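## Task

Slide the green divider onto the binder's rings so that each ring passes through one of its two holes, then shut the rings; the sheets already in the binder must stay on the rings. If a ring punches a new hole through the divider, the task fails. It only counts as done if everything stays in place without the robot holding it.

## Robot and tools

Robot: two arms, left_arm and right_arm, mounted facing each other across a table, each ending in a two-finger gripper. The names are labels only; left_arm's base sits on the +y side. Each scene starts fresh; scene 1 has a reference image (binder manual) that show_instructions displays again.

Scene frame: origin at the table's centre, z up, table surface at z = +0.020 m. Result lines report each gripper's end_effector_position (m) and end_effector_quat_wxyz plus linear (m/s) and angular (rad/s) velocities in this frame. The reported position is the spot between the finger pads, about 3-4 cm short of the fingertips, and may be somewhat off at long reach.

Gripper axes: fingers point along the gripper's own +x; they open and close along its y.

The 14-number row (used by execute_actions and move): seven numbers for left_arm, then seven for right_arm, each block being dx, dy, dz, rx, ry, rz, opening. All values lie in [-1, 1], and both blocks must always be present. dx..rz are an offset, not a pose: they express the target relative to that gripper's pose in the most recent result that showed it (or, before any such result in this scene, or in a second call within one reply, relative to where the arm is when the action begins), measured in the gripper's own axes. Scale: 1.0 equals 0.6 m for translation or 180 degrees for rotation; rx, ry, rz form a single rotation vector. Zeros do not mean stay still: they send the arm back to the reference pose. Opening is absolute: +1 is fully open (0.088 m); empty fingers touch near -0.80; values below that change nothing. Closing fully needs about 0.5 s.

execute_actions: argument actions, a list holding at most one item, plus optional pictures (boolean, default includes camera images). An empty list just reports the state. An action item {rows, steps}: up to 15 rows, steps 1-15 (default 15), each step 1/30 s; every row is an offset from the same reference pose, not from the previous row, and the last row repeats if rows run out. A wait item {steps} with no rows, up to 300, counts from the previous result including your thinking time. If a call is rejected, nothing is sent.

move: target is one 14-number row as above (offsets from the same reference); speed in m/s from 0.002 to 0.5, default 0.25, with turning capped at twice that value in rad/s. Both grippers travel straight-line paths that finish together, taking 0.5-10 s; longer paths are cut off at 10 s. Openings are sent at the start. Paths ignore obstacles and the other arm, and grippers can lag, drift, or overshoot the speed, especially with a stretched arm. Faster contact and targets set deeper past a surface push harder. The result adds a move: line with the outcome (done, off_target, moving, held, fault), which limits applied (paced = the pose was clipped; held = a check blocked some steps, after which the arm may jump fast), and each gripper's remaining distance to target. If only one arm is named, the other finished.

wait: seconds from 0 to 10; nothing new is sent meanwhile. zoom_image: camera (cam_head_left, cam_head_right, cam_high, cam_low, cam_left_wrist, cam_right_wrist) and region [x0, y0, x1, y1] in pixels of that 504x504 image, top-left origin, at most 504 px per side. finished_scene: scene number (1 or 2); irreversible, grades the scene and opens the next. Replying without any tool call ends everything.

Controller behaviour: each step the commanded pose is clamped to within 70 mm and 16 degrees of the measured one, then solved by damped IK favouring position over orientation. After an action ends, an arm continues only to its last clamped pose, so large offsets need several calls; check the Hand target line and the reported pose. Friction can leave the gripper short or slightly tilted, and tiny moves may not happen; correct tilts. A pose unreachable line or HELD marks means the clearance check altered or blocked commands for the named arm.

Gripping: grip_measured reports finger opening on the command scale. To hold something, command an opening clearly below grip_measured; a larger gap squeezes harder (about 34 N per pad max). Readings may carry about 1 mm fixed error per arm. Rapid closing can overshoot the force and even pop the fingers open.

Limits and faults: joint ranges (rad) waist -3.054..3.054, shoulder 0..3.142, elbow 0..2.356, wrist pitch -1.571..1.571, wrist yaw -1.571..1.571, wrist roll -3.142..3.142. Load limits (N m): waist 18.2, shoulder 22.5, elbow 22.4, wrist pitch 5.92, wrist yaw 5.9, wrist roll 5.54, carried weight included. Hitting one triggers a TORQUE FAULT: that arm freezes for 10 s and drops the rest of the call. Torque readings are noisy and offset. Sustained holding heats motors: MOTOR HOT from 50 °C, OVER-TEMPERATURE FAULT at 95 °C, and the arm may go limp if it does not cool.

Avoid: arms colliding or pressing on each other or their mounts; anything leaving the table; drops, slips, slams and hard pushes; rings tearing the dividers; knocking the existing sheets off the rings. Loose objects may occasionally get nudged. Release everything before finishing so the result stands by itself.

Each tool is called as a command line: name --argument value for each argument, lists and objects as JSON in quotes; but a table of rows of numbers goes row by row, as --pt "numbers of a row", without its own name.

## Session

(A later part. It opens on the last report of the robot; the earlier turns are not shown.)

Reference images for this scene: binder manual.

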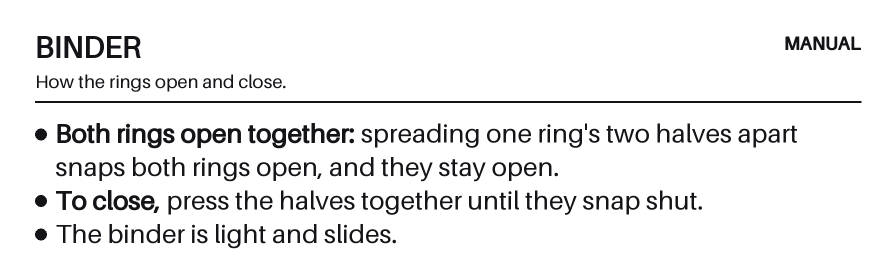

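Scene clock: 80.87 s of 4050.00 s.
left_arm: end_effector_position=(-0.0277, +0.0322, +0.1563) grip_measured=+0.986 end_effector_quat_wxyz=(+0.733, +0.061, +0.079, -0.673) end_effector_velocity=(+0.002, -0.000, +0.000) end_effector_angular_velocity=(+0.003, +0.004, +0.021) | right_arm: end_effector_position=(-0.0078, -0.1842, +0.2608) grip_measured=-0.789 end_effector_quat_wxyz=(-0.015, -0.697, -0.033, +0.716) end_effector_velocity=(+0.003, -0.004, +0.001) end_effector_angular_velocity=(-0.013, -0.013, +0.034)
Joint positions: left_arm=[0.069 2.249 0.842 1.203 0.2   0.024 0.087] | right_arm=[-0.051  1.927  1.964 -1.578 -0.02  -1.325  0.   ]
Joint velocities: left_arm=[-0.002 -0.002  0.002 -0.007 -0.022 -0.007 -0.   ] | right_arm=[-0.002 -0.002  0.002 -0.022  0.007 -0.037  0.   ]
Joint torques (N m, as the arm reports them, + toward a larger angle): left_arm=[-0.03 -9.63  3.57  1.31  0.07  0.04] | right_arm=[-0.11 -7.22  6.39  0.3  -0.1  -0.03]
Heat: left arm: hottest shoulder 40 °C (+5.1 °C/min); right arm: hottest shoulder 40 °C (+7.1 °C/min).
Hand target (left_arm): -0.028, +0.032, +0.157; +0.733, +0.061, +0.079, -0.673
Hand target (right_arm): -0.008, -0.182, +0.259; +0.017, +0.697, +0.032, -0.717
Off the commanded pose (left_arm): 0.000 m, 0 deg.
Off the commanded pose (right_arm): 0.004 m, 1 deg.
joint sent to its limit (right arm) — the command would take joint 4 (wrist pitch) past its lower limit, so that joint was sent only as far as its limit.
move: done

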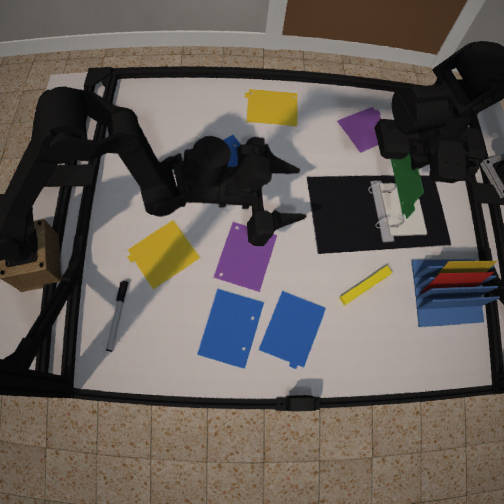

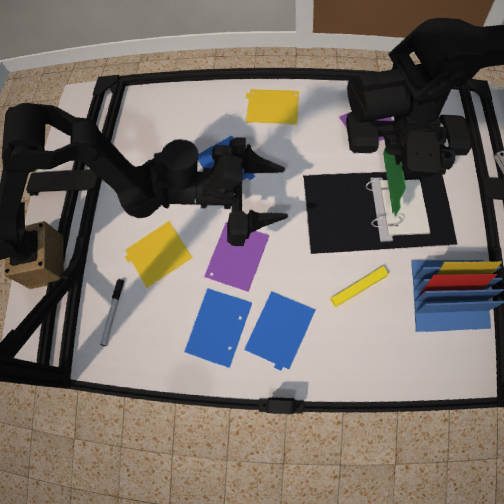

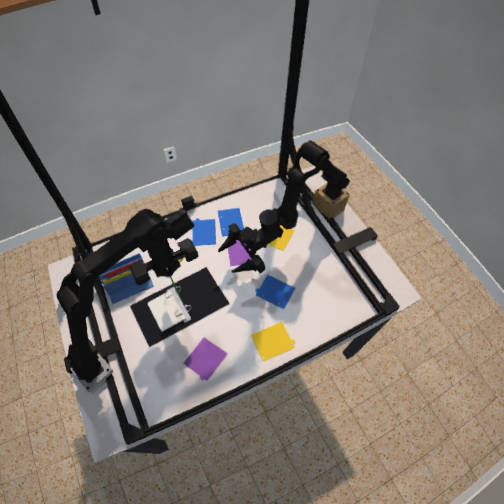

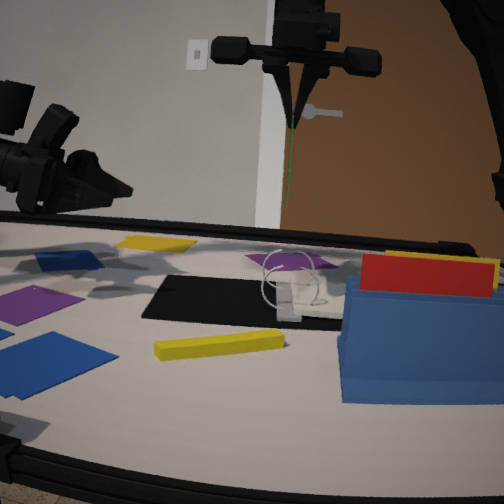

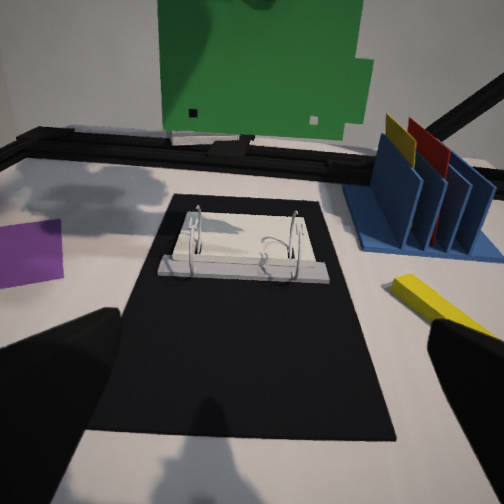

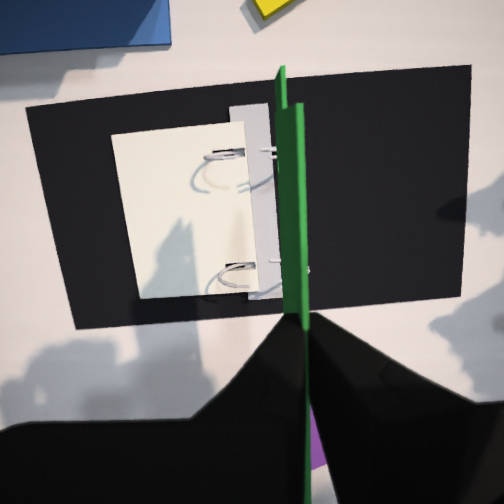

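move --target '[0,0,0,0,0,0,1,0.072,0.006,-0.004,-0.02,0,0.008,-1]' --speed 0.06

zoom_image --camera "cam_left_wrist" --region '[150,130,350,290]'

Scene clock: 86.00 s of 4050.00 s.
left_arm: end_effector_position=(-0.0277, +0.0322, +0.1562) grip_measured=+0.986 end_effector_quat_wxyz=(+0.733, +0.061, +0.079, -0.673) end_effector_velocity=(-0.000, +0.001, -0.004) end_effector_angular_velocity=(+0.022, -0.002, +0.003) | right_arm: end_effector_position=(-0.0075, -0.1845, +0.2161) grip_measured=-0.789 end_effector_quat_wxyz=(-0.047, -0.697, -0.045, +0.714) end_effector_velocity=(-0.002, -0.000, +0.004) end_effector_angular_velocity=(+0.010, +0.026, +0.005)
Joint positions: left_arm=[0.069 2.249 0.842 1.203 0.2   0.024 0.087] | right_arm=[-0.053  1.915  1.769 -1.421 -0.023 -1.39   0.   ]
Joint velocities: left_arm=[-0.002 -0.002 -0.002 -0.022 -0.007  0.007 -0.   ] | right_arm=[-0.002 -0.012 -0.002  0.007 -0.022 -0.007 -0.   ]
Joint torques (N m, as the arm reports them, + toward a larger angle): left_arm=[-0.01 -9.56  3.53  1.3   0.08  0.05] | right_arm=[-0.21 -9.9   4.67  0.4  -0.13  0.05]
Heat: left arm: hottest shoulder 40 °C (+5.0 °C/min); right arm: hottest shoulder 40 °C (+6.0 °C/min).
Hand target (left_arm): -0.028, +0.032, +0.156; +0.733, +0.061, +0.079, -0.673
Hand target (right_arm): -0.006, -0.186, +0.218; +0.046, +0.696, +0.046, -0.715
Off the commanded pose (left_arm): 0.000 m, 0 deg.
Off the commanded pose (right_arm): 0.003 m, 0 deg.
move: done

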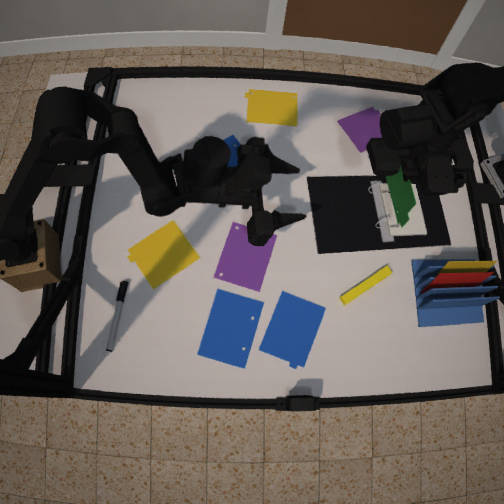

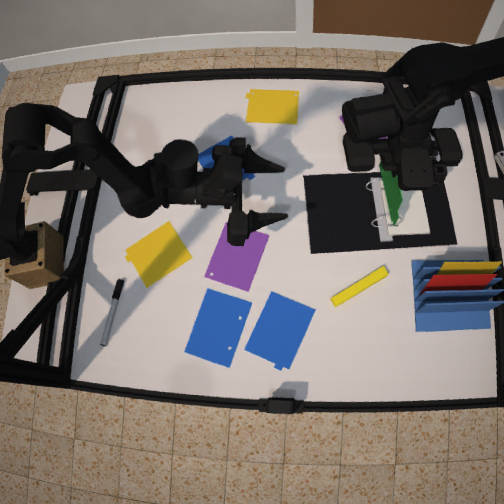

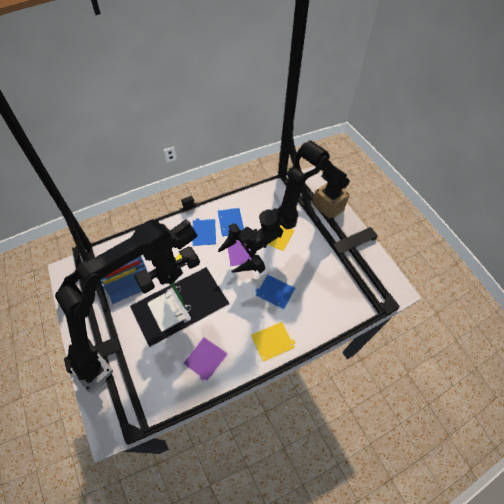

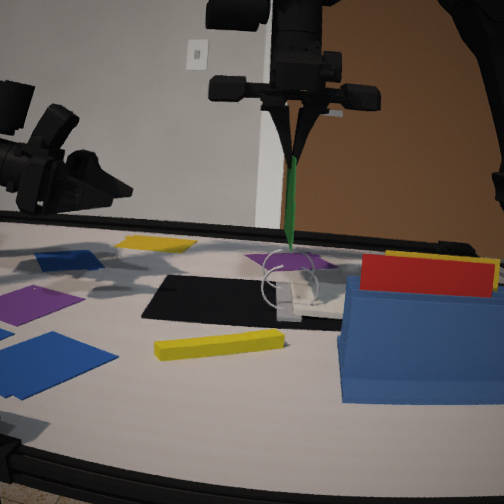

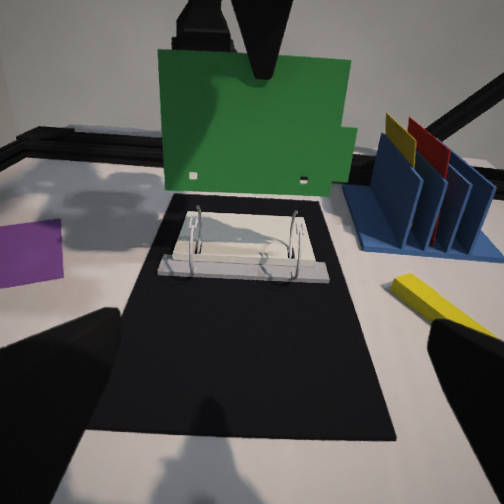

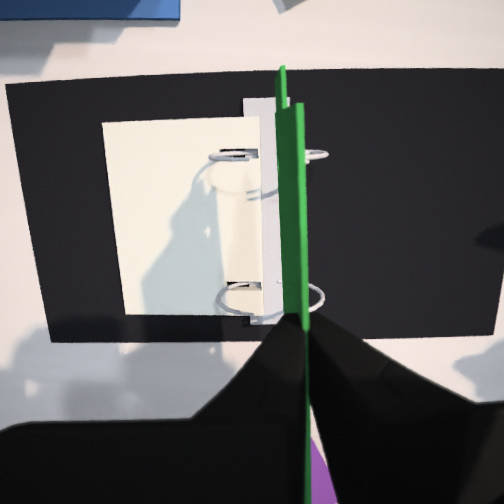

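Region (150, 130, 350, 290) of cam_left_wrist's 504x504 image, scaled by 2.520, with more detail than that image has; it fills the top 403 rows of this view, and the rest is white.

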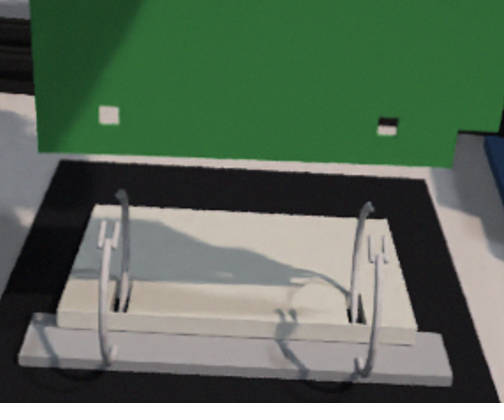

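move --target '[0,0,0,0,0,0,1,0.022,0.011,-0.001,0,0,0,-1]' --speed 0.03

zoom_image --camera "cam_left_wrist" --region '[150,130,350,290]'

zoom_image --camera "cam_right_wrist" --region '[170,100,400,340]'

Scene clock: 91.40 s of 4050.00 s.
left_arm: end_effector_position=(-0.0277, +0.0322, +0.1561) grip_measured=+0.986 end_effector_quat_wxyz=(+0.733, +0.061, +0.080, -0.673) end_effector_velocity=(-0.000, +0.001, -0.004) end_effector_angular_velocity=(+0.020, +0.026, +0.009) | right_arm: end_effector_position=(-0.0062, -0.1887, +0.2014) grip_measured=-0.789 end_effector_quat_wxyz=(-0.048, -0.698, -0.044, +0.714) end_effector_velocity=(-0.001, -0.004, +0.002) end_effector_angular_velocity=(-0.004, +0.006, +0.010)
Joint positions: left_arm=[0.069 2.25  0.842 1.203 0.2   0.024 0.087] | right_arm=[-0.053  1.897  1.685 -1.36  -0.024 -1.39   0.   ]
Joint velocities: left_arm=[-0.002 -0.002 -0.002 -0.022 -0.007 -0.022 -0.   ] | right_arm=[ 0.002 -0.012 -0.007 -0.007 -0.007 -0.007 -0.   ]
Joint torques (N m, as the arm reports them, + toward a larger angle): left_arm=[ 0.01 -9.57  3.58  1.3   0.08  0.04] | right_arm=[ 0.31 -9.8   4.66  0.4  -0.06  0.1 ]
Heat: left arm: hottest shoulder 40 °C (+4.0 °C/min); right arm: hottest shoulder 41 °C (+5.0 °C/min).
Hand target (left_arm): -0.028, +0.032, +0.156; +0.733, +0.061, +0.079, -0.673
Hand target (right_arm): -0.006, -0.191, +0.203; +0.047, +0.697, +0.045, -0.714
Off the commanded pose (left_arm): 0.000 m, 0 deg.
Off the commanded pose (right_arm): 0.003 m, 0 deg.
move: done

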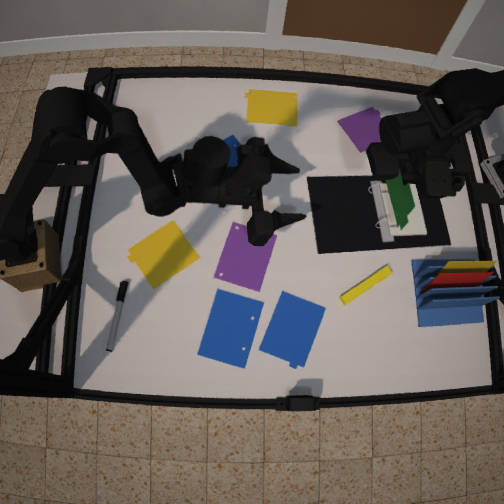

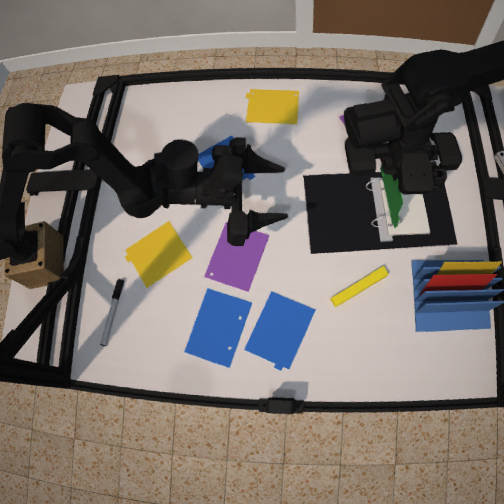

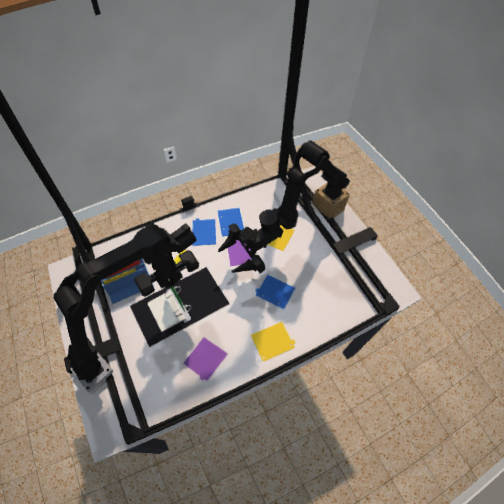

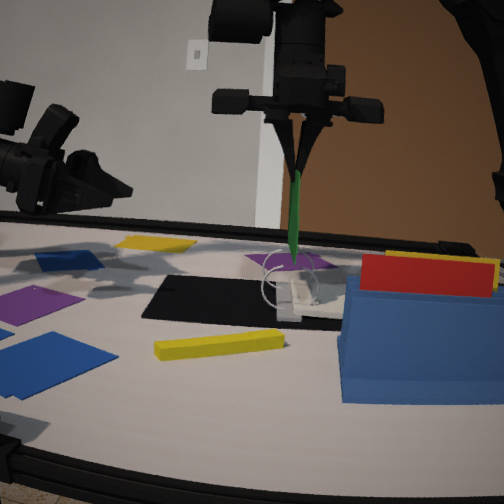

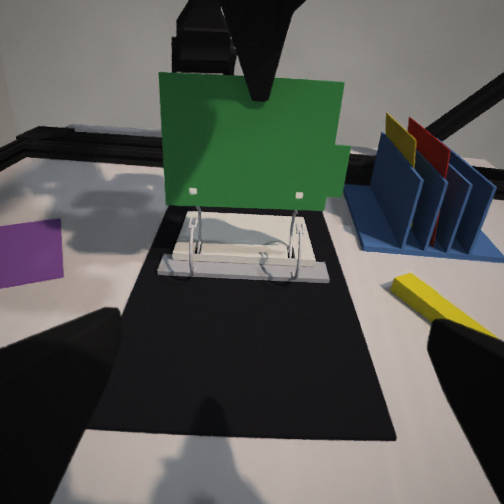

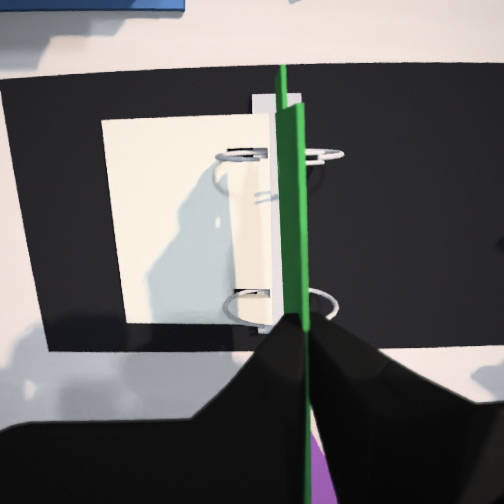

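Region (150, 130, 350, 290) of cam_left_wrist's 504x504 image, scaled by 2.520, with more detail than that image has; it fills the top 403 rows of this view, and the rest is white.

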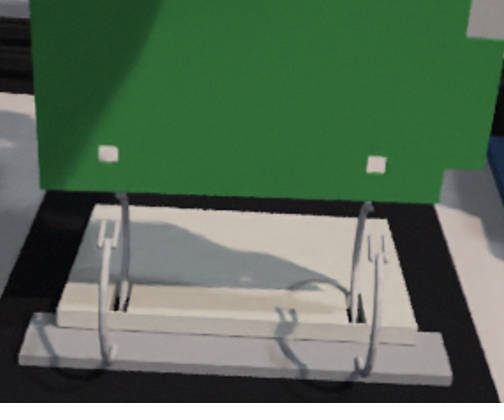

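Region (170, 100, 400, 340) of cam_right_wrist's 504x504 image, scaled by 2.100, with more detail than that image has; it fills the left 483 columns of this view, and the rest is white.

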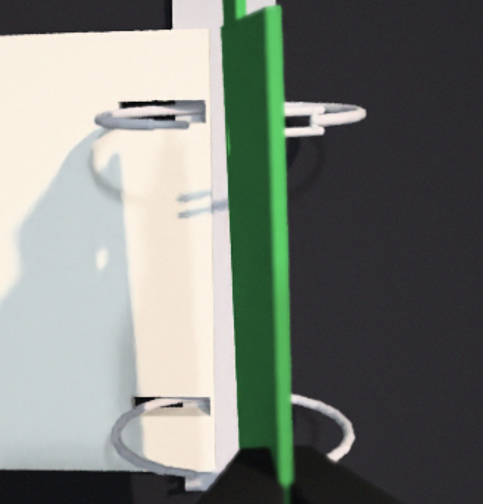

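move --target '[0,0,0,0,0,0,1,0.021,0.007,0.005,0,0,0,-1]' --speed 0.02

zoom_image --camera "cam_left_wrist" --region '[150,130,350,290]'

zoom_image --camera "cam_right_wrist" --region '[170,100,400,340]'

Scene clock: 99.57 s of 4050.00 s.
left_arm: end_effector_position=(-0.0277, +0.0322, +0.1561) grip_measured=+0.986 end_effector_quat_wxyz=(+0.733, +0.061, +0.080, -0.673) end_effector_velocity=(-0.003, +0.000, -0.001) end_effector_angular_velocity=(+0.007, +0.008, +0.001) | right_arm: end_effector_position=(-0.0087, -0.1910, +0.1874) grip_measured=-0.789 end_effector_quat_wxyz=(-0.050, -0.698, -0.042, +0.713) end_effector_velocity=(-0.003, +0.007, +0.002) end_effector_angular_velocity=(+0.038, +0.020, +0.019)
Joint positions: left_arm=[0.069 2.25  0.842 1.203 0.2   0.024 0.087] | right_arm=[-0.044  1.894  1.626 -1.307 -0.024 -1.381  0.   ]
Joint velocities: left_arm=[-0.007 -0.002 -0.002 -0.007 -0.007 -0.007 -0.   ] | right_arm=[-0.002 -0.007 -0.002  0.037 -0.007 -0.022  0.   ]
Joint torques (N m, as the arm reports them, + toward a larger angle): left_arm=[ 0.   -9.59  3.54  1.3   0.08  0.05] | right_arm=[ 0.28 -9.86  4.55  0.4  -0.06  0.09]
Heat: left arm: hottest shoulder 40 °C (+3.0 °C/min); right arm: hottest shoulder 42 °C (+5.0 °C/min).
Hand target (left_arm): -0.028, +0.032, +0.156; +0.733, +0.061, +0.079, -0.673
Hand target (right_arm): -0.009, -0.193, +0.189; +0.048, +0.698, +0.044, -0.714
Off the commanded pose (left_arm): 0.000 m, 0 deg.
Off the commanded pose (right_arm): 0.003 m, 0 deg.
move: done

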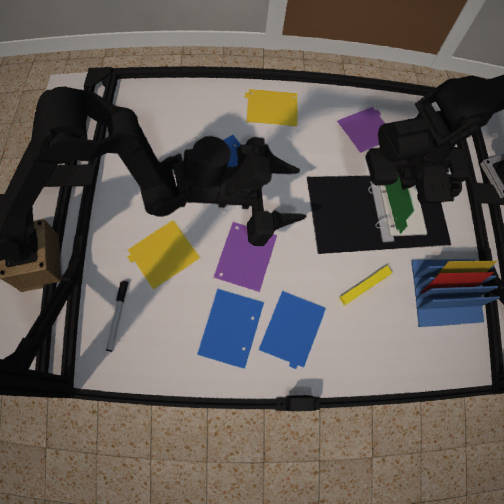

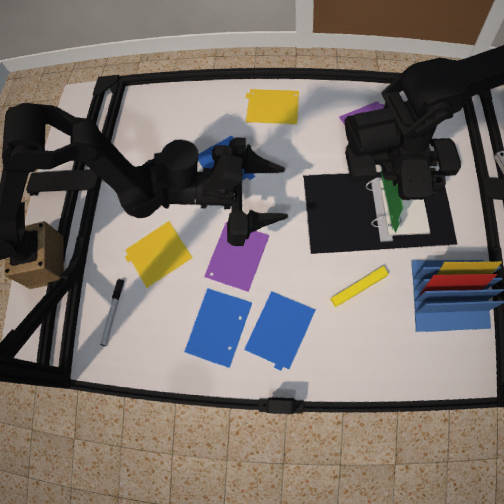

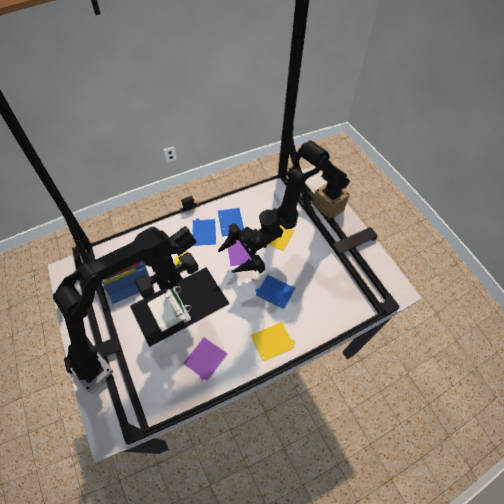

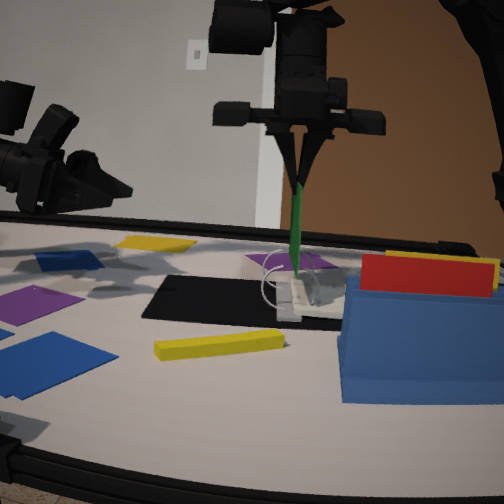

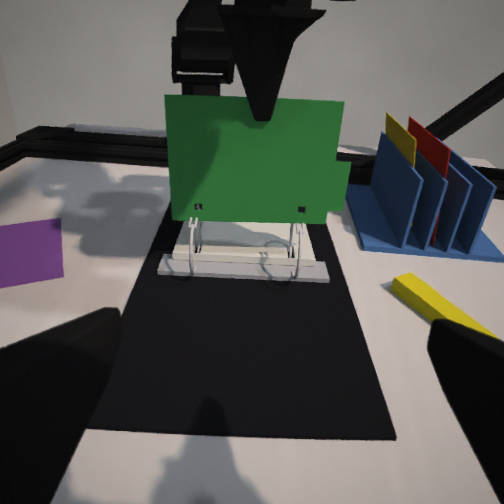

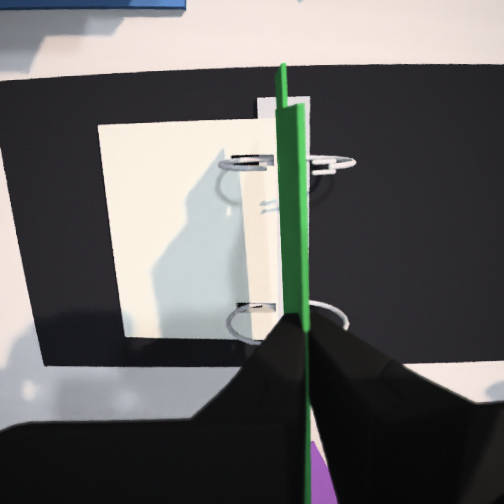

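Region (150, 130, 350, 290) of cam_left_wrist's 504x504 image, scaled by 2.520, with more detail than that image has; it fills the top 403 rows of this view, and the rest is white.

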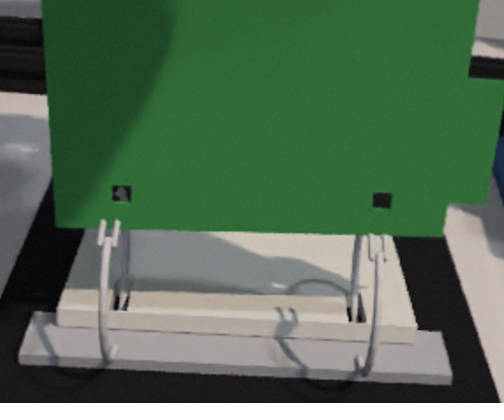

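Region (170, 100, 400, 340) of cam_right_wrist's 504x504 image, scaled by 2.100, with more detail than that image has; it fills the left 483 columns of this view, and the rest is white.

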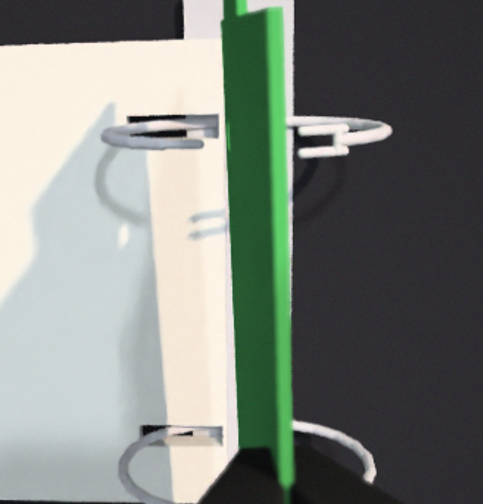

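move --target '[0,0,0,0,0,0,1,0.004,0.005,0.001,0,0.006,0,-1]' --speed 0.008

zoom_image --camera "cam_left_wrist" --region '[150,130,350,290]'

zoom_image --camera "cam_right_wrist" --region '[170,100,400,340]'

Scene clock: 113.40 s of 4050.00 s.
left_arm: end_effector_position=(-0.0278, +0.0323, +0.1558) grip_measured=+0.986 end_effector_quat_wxyz=(+0.733, +0.062, +0.080, -0.673) end_effector_velocity=(+0.002, +0.002, -0.007) end_effector_angular_velocity=(+0.035, +0.016, +0.011) | right_arm: end_effector_position=(-0.0091, -0.1921, +0.1854) grip_measured=-0.787 end_effector_quat_wxyz=(-0.049, -0.704, -0.044, +0.708) end_effector_velocity=(-0.001, +0.001, -0.001) end_effector_angular_velocity=(+0.000, +0.008, +0.019)
Joint positions: left_arm=[0.069 2.25  0.842 1.203 0.2   0.024 0.087] | right_arm=[-0.036  1.892  1.616 -1.3   -0.007 -1.372  0.   ]
Joint velocities: left_arm=[ 0.002 -0.002 -0.002 -0.037 -0.007 -0.007 -0.   ] | right_arm=[-0.002  0.002 -0.002  0.007 -0.007 -0.022  0.002]
Joint torques (N m, as the arm reports them, + toward a larger angle): left_arm=[ 0.   -9.62  3.56  1.31  0.08  0.05] | right_arm=[ 0.29 -9.09  4.51  0.38  0.04  0.09]
Heat: left arm: hottest shoulder 41 °C (+3.0 °C/min); right arm: hottest shoulder 43 °C (+4.0 °C/min).
Hand target (left_arm): -0.028, +0.032, +0.156; +0.733, +0.061, +0.080, -0.673
Hand target (right_arm): -0.009, -0.194, +0.185; +0.049, +0.705, +0.043, -0.706
Off the commanded pose (left_arm): 0.000 m, 0 deg.
Off the commanded pose (right_arm): 0.002 m, 0 deg.
move: done

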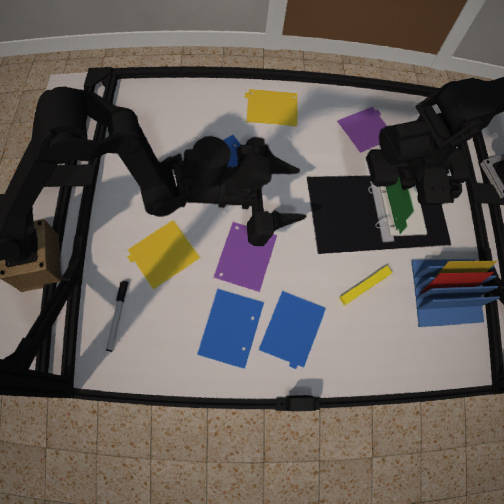

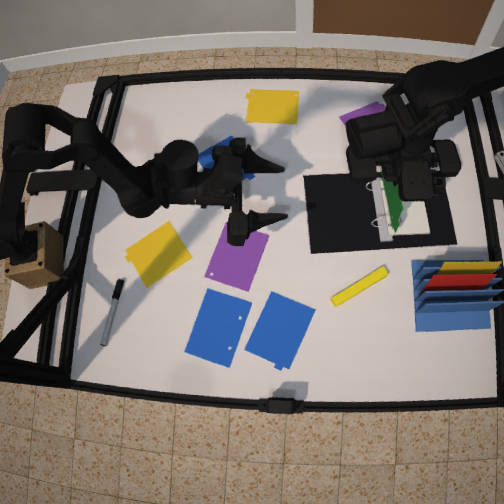

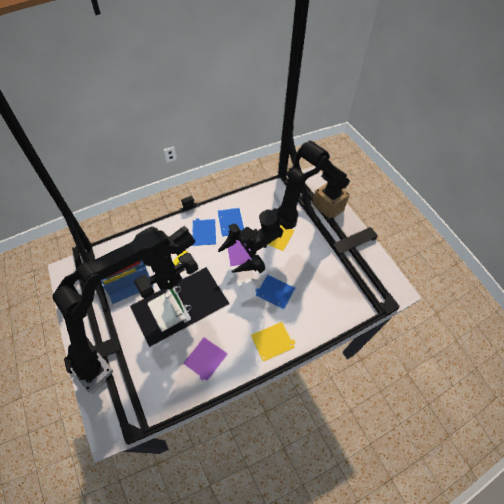

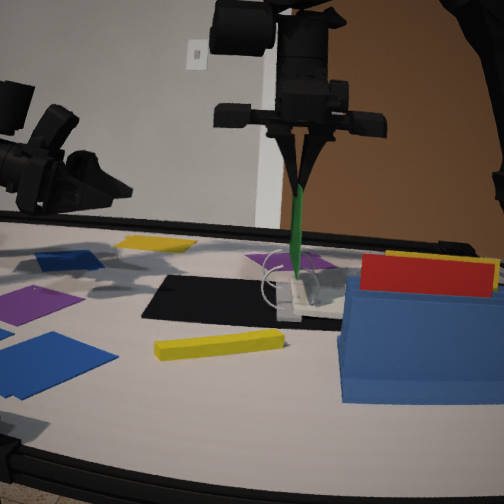

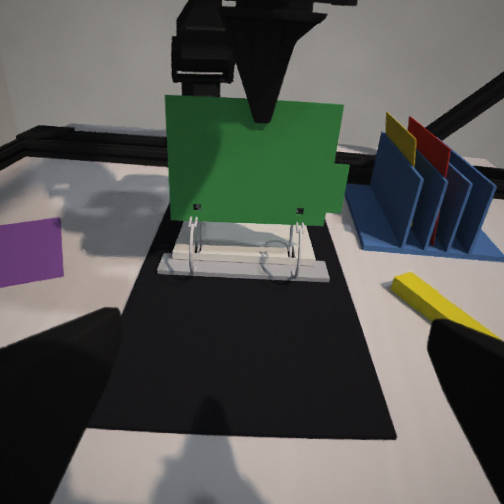

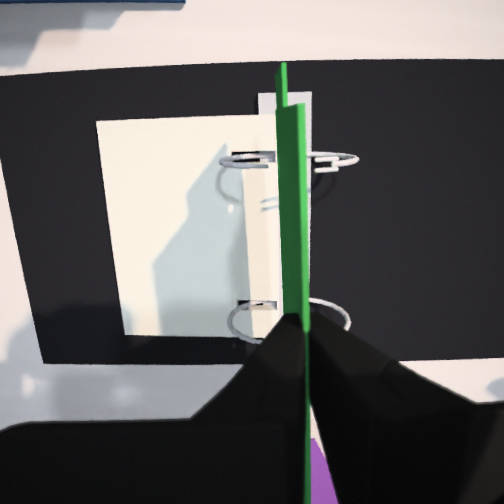

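Region (150, 130, 350, 290) of cam_left_wrist's 504x504 image, scaled by 2.520, with more detail than that image has; it fills the top 403 rows of this view, and the rest is white.

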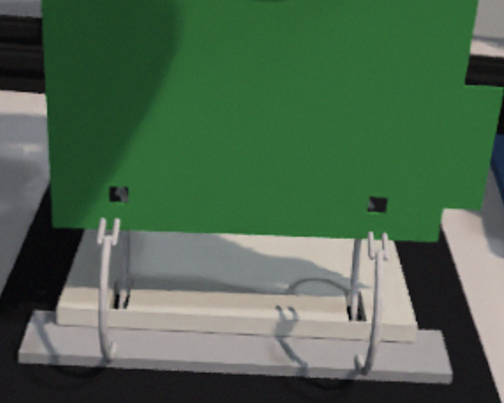

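Region (170, 100, 400, 340) of cam_right_wrist's 504x504 image, scaled by 2.100, with more detail than that image has; it fills the left 483 columns of this view, and the rest is white.

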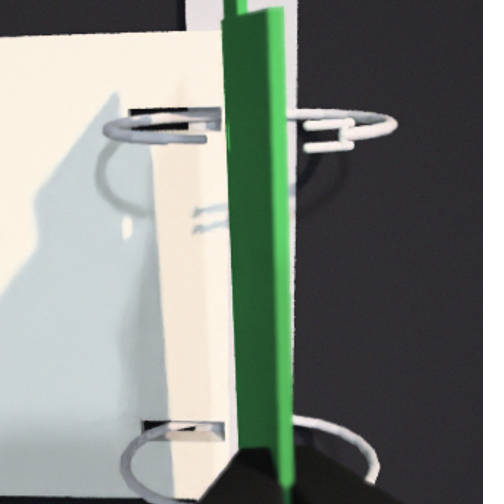

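Gap ~5 mm; 1 mm right. Move radially toward the base and down.

move --target '[0,0,0,0,0,0,1,0.001,0.009,-0.002,0,0,0,-1]' --speed 0.008

zoom_image --camera "cam_left_wrist" --region '[150,130,350,290]'

zoom_image --camera "cam_right_wrist" --region '[170,100,400,340]'

Scene clock: 117.60 s of 4050.00 s.
left_arm: end_effector_position=(-0.0278, +0.0324, +0.1556) grip_measured=+0.986 end_effector_quat_wxyz=(+0.733, +0.062, +0.080, -0.673) end_effector_velocity=(-0.000, +0.001, -0.002) end_effector_angular_velocity=(+0.016, +0.011, +0.006) | right_arm: end_effector_position=(-0.0080, -0.1952, +0.1836) grip_measured=-0.787 end_effector_quat_wxyz=(-0.049, -0.704, -0.043, +0.707) end_effector_velocity=(+0.004, -0.006, -0.001) end_effector_angular_velocity=(-0.023, -0.016, +0.005)
Joint positions: left_arm=[0.069 2.25  0.842 1.203 0.2   0.024 0.087] | right_arm=[-0.035  1.881  1.594 -1.292 -0.006 -1.372  0.   ]
Joint velocities: left_arm=[-0.002 -0.007 -0.002 -0.022 -0.007 -0.007 -0.   ] | right_arm=[-0.002 -0.002 -0.007 -0.022  0.007 -0.007  0.   ]
Joint torques (N m, as the arm reports them, + toward a larger angle): left_arm=[ 0.03 -9.58  3.56  1.31  0.08  0.05] | right_arm=[-0.01 -9.62  4.63  0.3  -0.09  0.02]
Heat: left arm: hottest shoulder 41 °C (+2.0 °C/min); right arm: hottest shoulder 43 °C (+3.0 °C/min).
Hand target (left_arm): -0.028, +0.032, +0.156; +0.733, +0.062, +0.080, -0.673
Hand target (right_arm): -0.007, -0.197, +0.185; +0.049, +0.704, +0.044, -0.708
Off the commanded pose (left_arm): 0.000 m, 0 deg.
Off the commanded pose (right_arm): 0.003 m, 0 deg.
move: done

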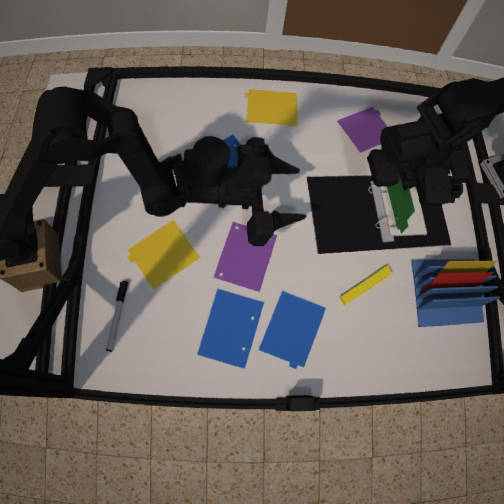

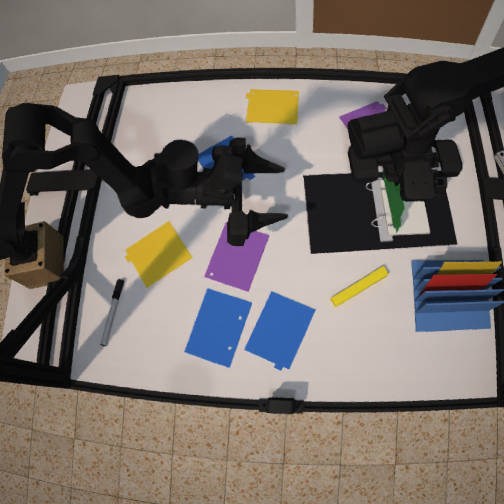

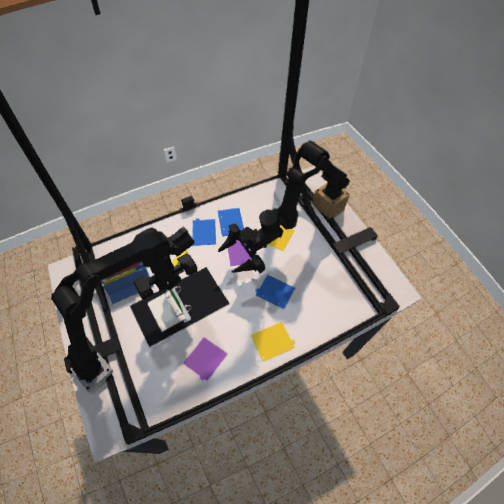

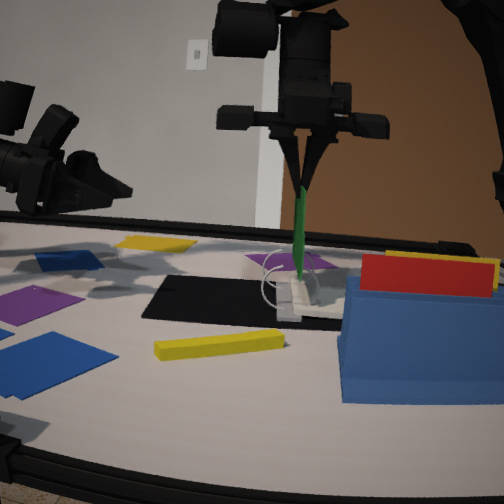

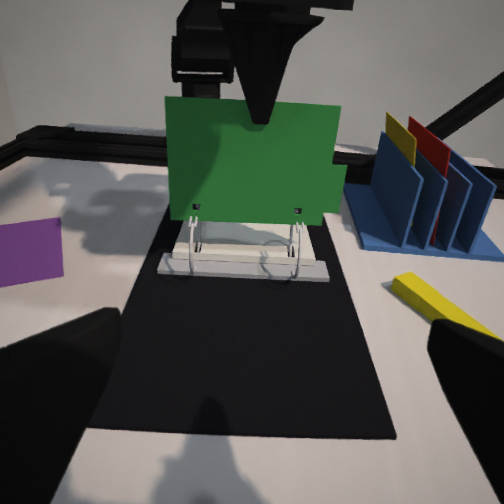

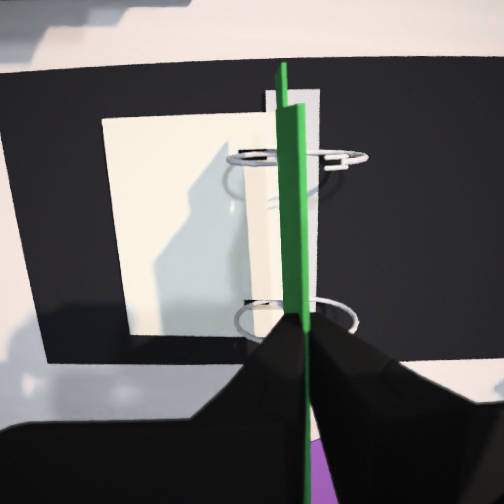

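Region (150, 130, 350, 290) of cam_left_wrist's 504x504 image, scaled by 2.520, with more detail than that image has; it fills the top 403 rows of this view, and the rest is white.

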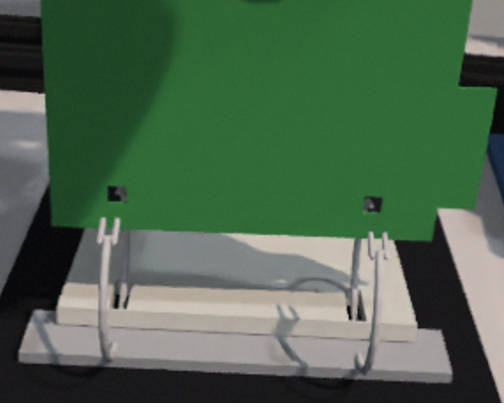

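Region (170, 100, 400, 340) of cam_right_wrist's 504x504 image, scaled by 2.100, with more detail than that image has; it fills the left 483 columns of this view, and the rest is white.

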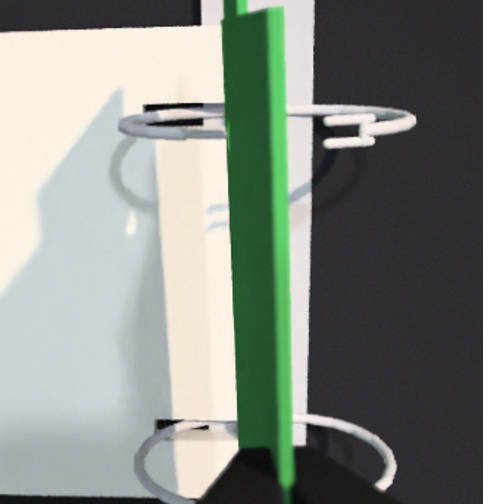

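Centred on both.

move --target '[0,0,0,0,0,0,1,0.0,0.010,0.0015,0,0,0,-1]' --speed 0.006

zoom_image --camera "cam_left_wrist" --region '[180,180,320,250]'

zoom_image --camera "cam_low" --region '[250,230,340,320]'

Scene clock: 123.17 s of 4050.00 s.
left_arm: end_effector_position=(-0.0278, +0.0324, +0.1556) grip_measured=+0.986 end_effector_quat_wxyz=(+0.733, +0.062, +0.080, -0.673) end_effector_velocity=(-0.000, -0.000, +0.004) end_effector_angular_velocity=(-0.013, +0.017, +0.009) | right_arm: end_effector_position=(-0.0079, -0.1991, +0.1825) grip_measured=-0.788 end_effector_quat_wxyz=(-0.050, -0.704, -0.042, +0.707) end_effector_velocity=(-0.003, -0.003, +0.000) end_effector_angular_velocity=(-0.014, +0.018, +0.010)
Joint positions: left_arm=[0.069 2.25  0.842 1.203 0.2   0.024 0.087] | right_arm=[-0.032  1.869  1.574 -1.286 -0.006 -1.368  0.   ]
Joint velocities: left_arm=[-0.002 -0.007 -0.002  0.007 -0.007 -0.022 -0.   ] | right_arm=[ 0.002 -0.002 -0.002 -0.007 -0.022 -0.007  0.002]
Joint torques (N m, as the arm reports them, + toward a larger angle): left_arm=[ 0.01 -9.58  3.57  1.31  0.08  0.05] | right_arm=[ 0.29 -9.55  4.61  0.35 -0.06  0.1 ]
Heat: left arm: hottest shoulder 41 °C (+2.0 °C/min); right arm: hottest shoulder 43 °C (+3.0 °C/min).
Hand target (left_arm): -0.028, +0.032, +0.156; +0.733, +0.062, +0.080, -0.673
Hand target (right_arm): -0.008, -0.201, +0.184; +0.050, +0.704, +0.043, -0.707
Off the commanded pose (left_arm): 0.000 m, 0 deg.
Off the commanded pose (right_arm): 0.003 m, 0 deg.
move: done

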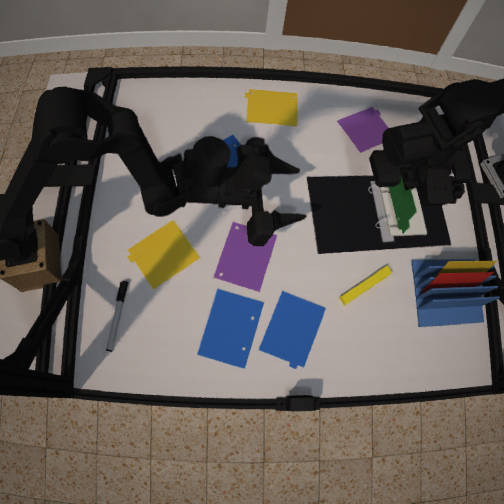

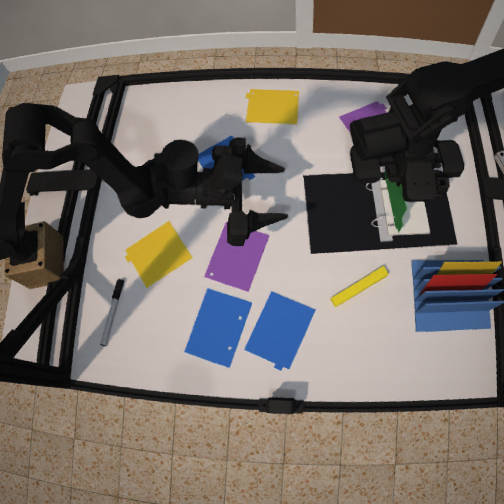

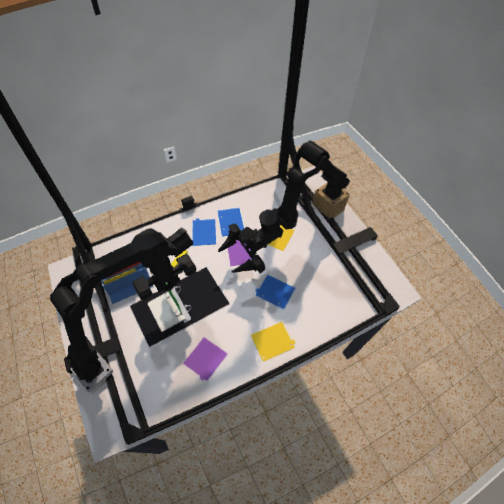

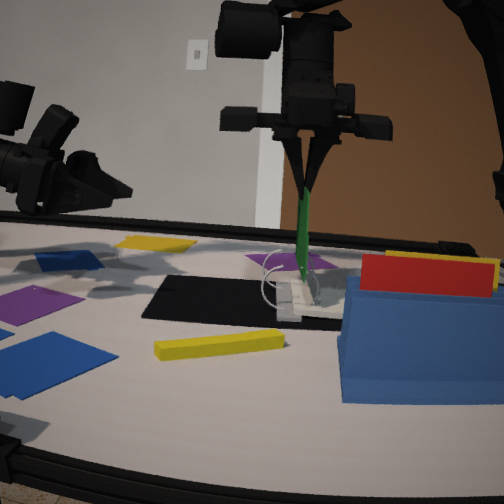

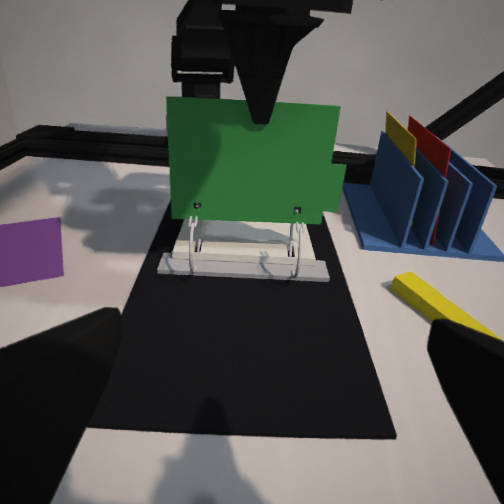

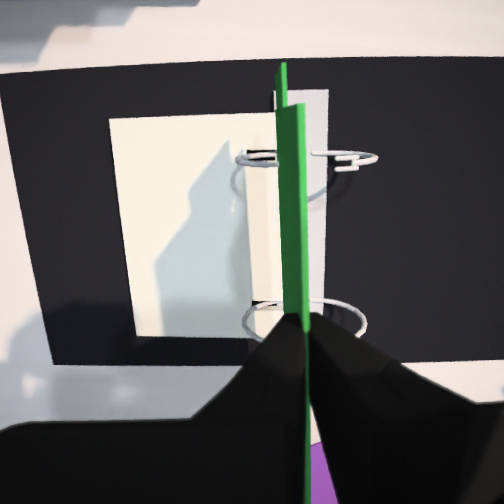

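Region (180, 180, 320, 250) of cam_left_wrist's 504x504 image, scaled by 3.600, with more detail than that image has.

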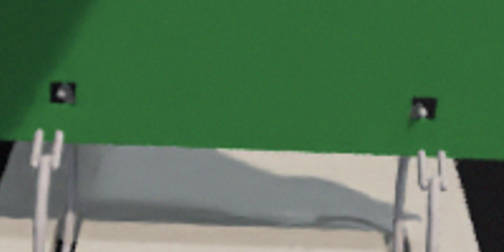

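Region (250, 230, 340, 320) of cam_low's 504x504 image, scaled by 5.600, with more detail than that image has.

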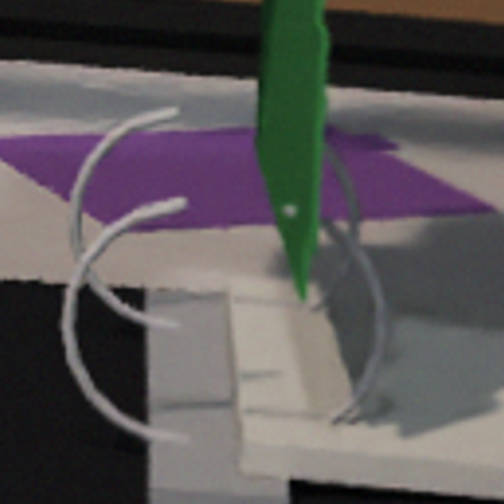

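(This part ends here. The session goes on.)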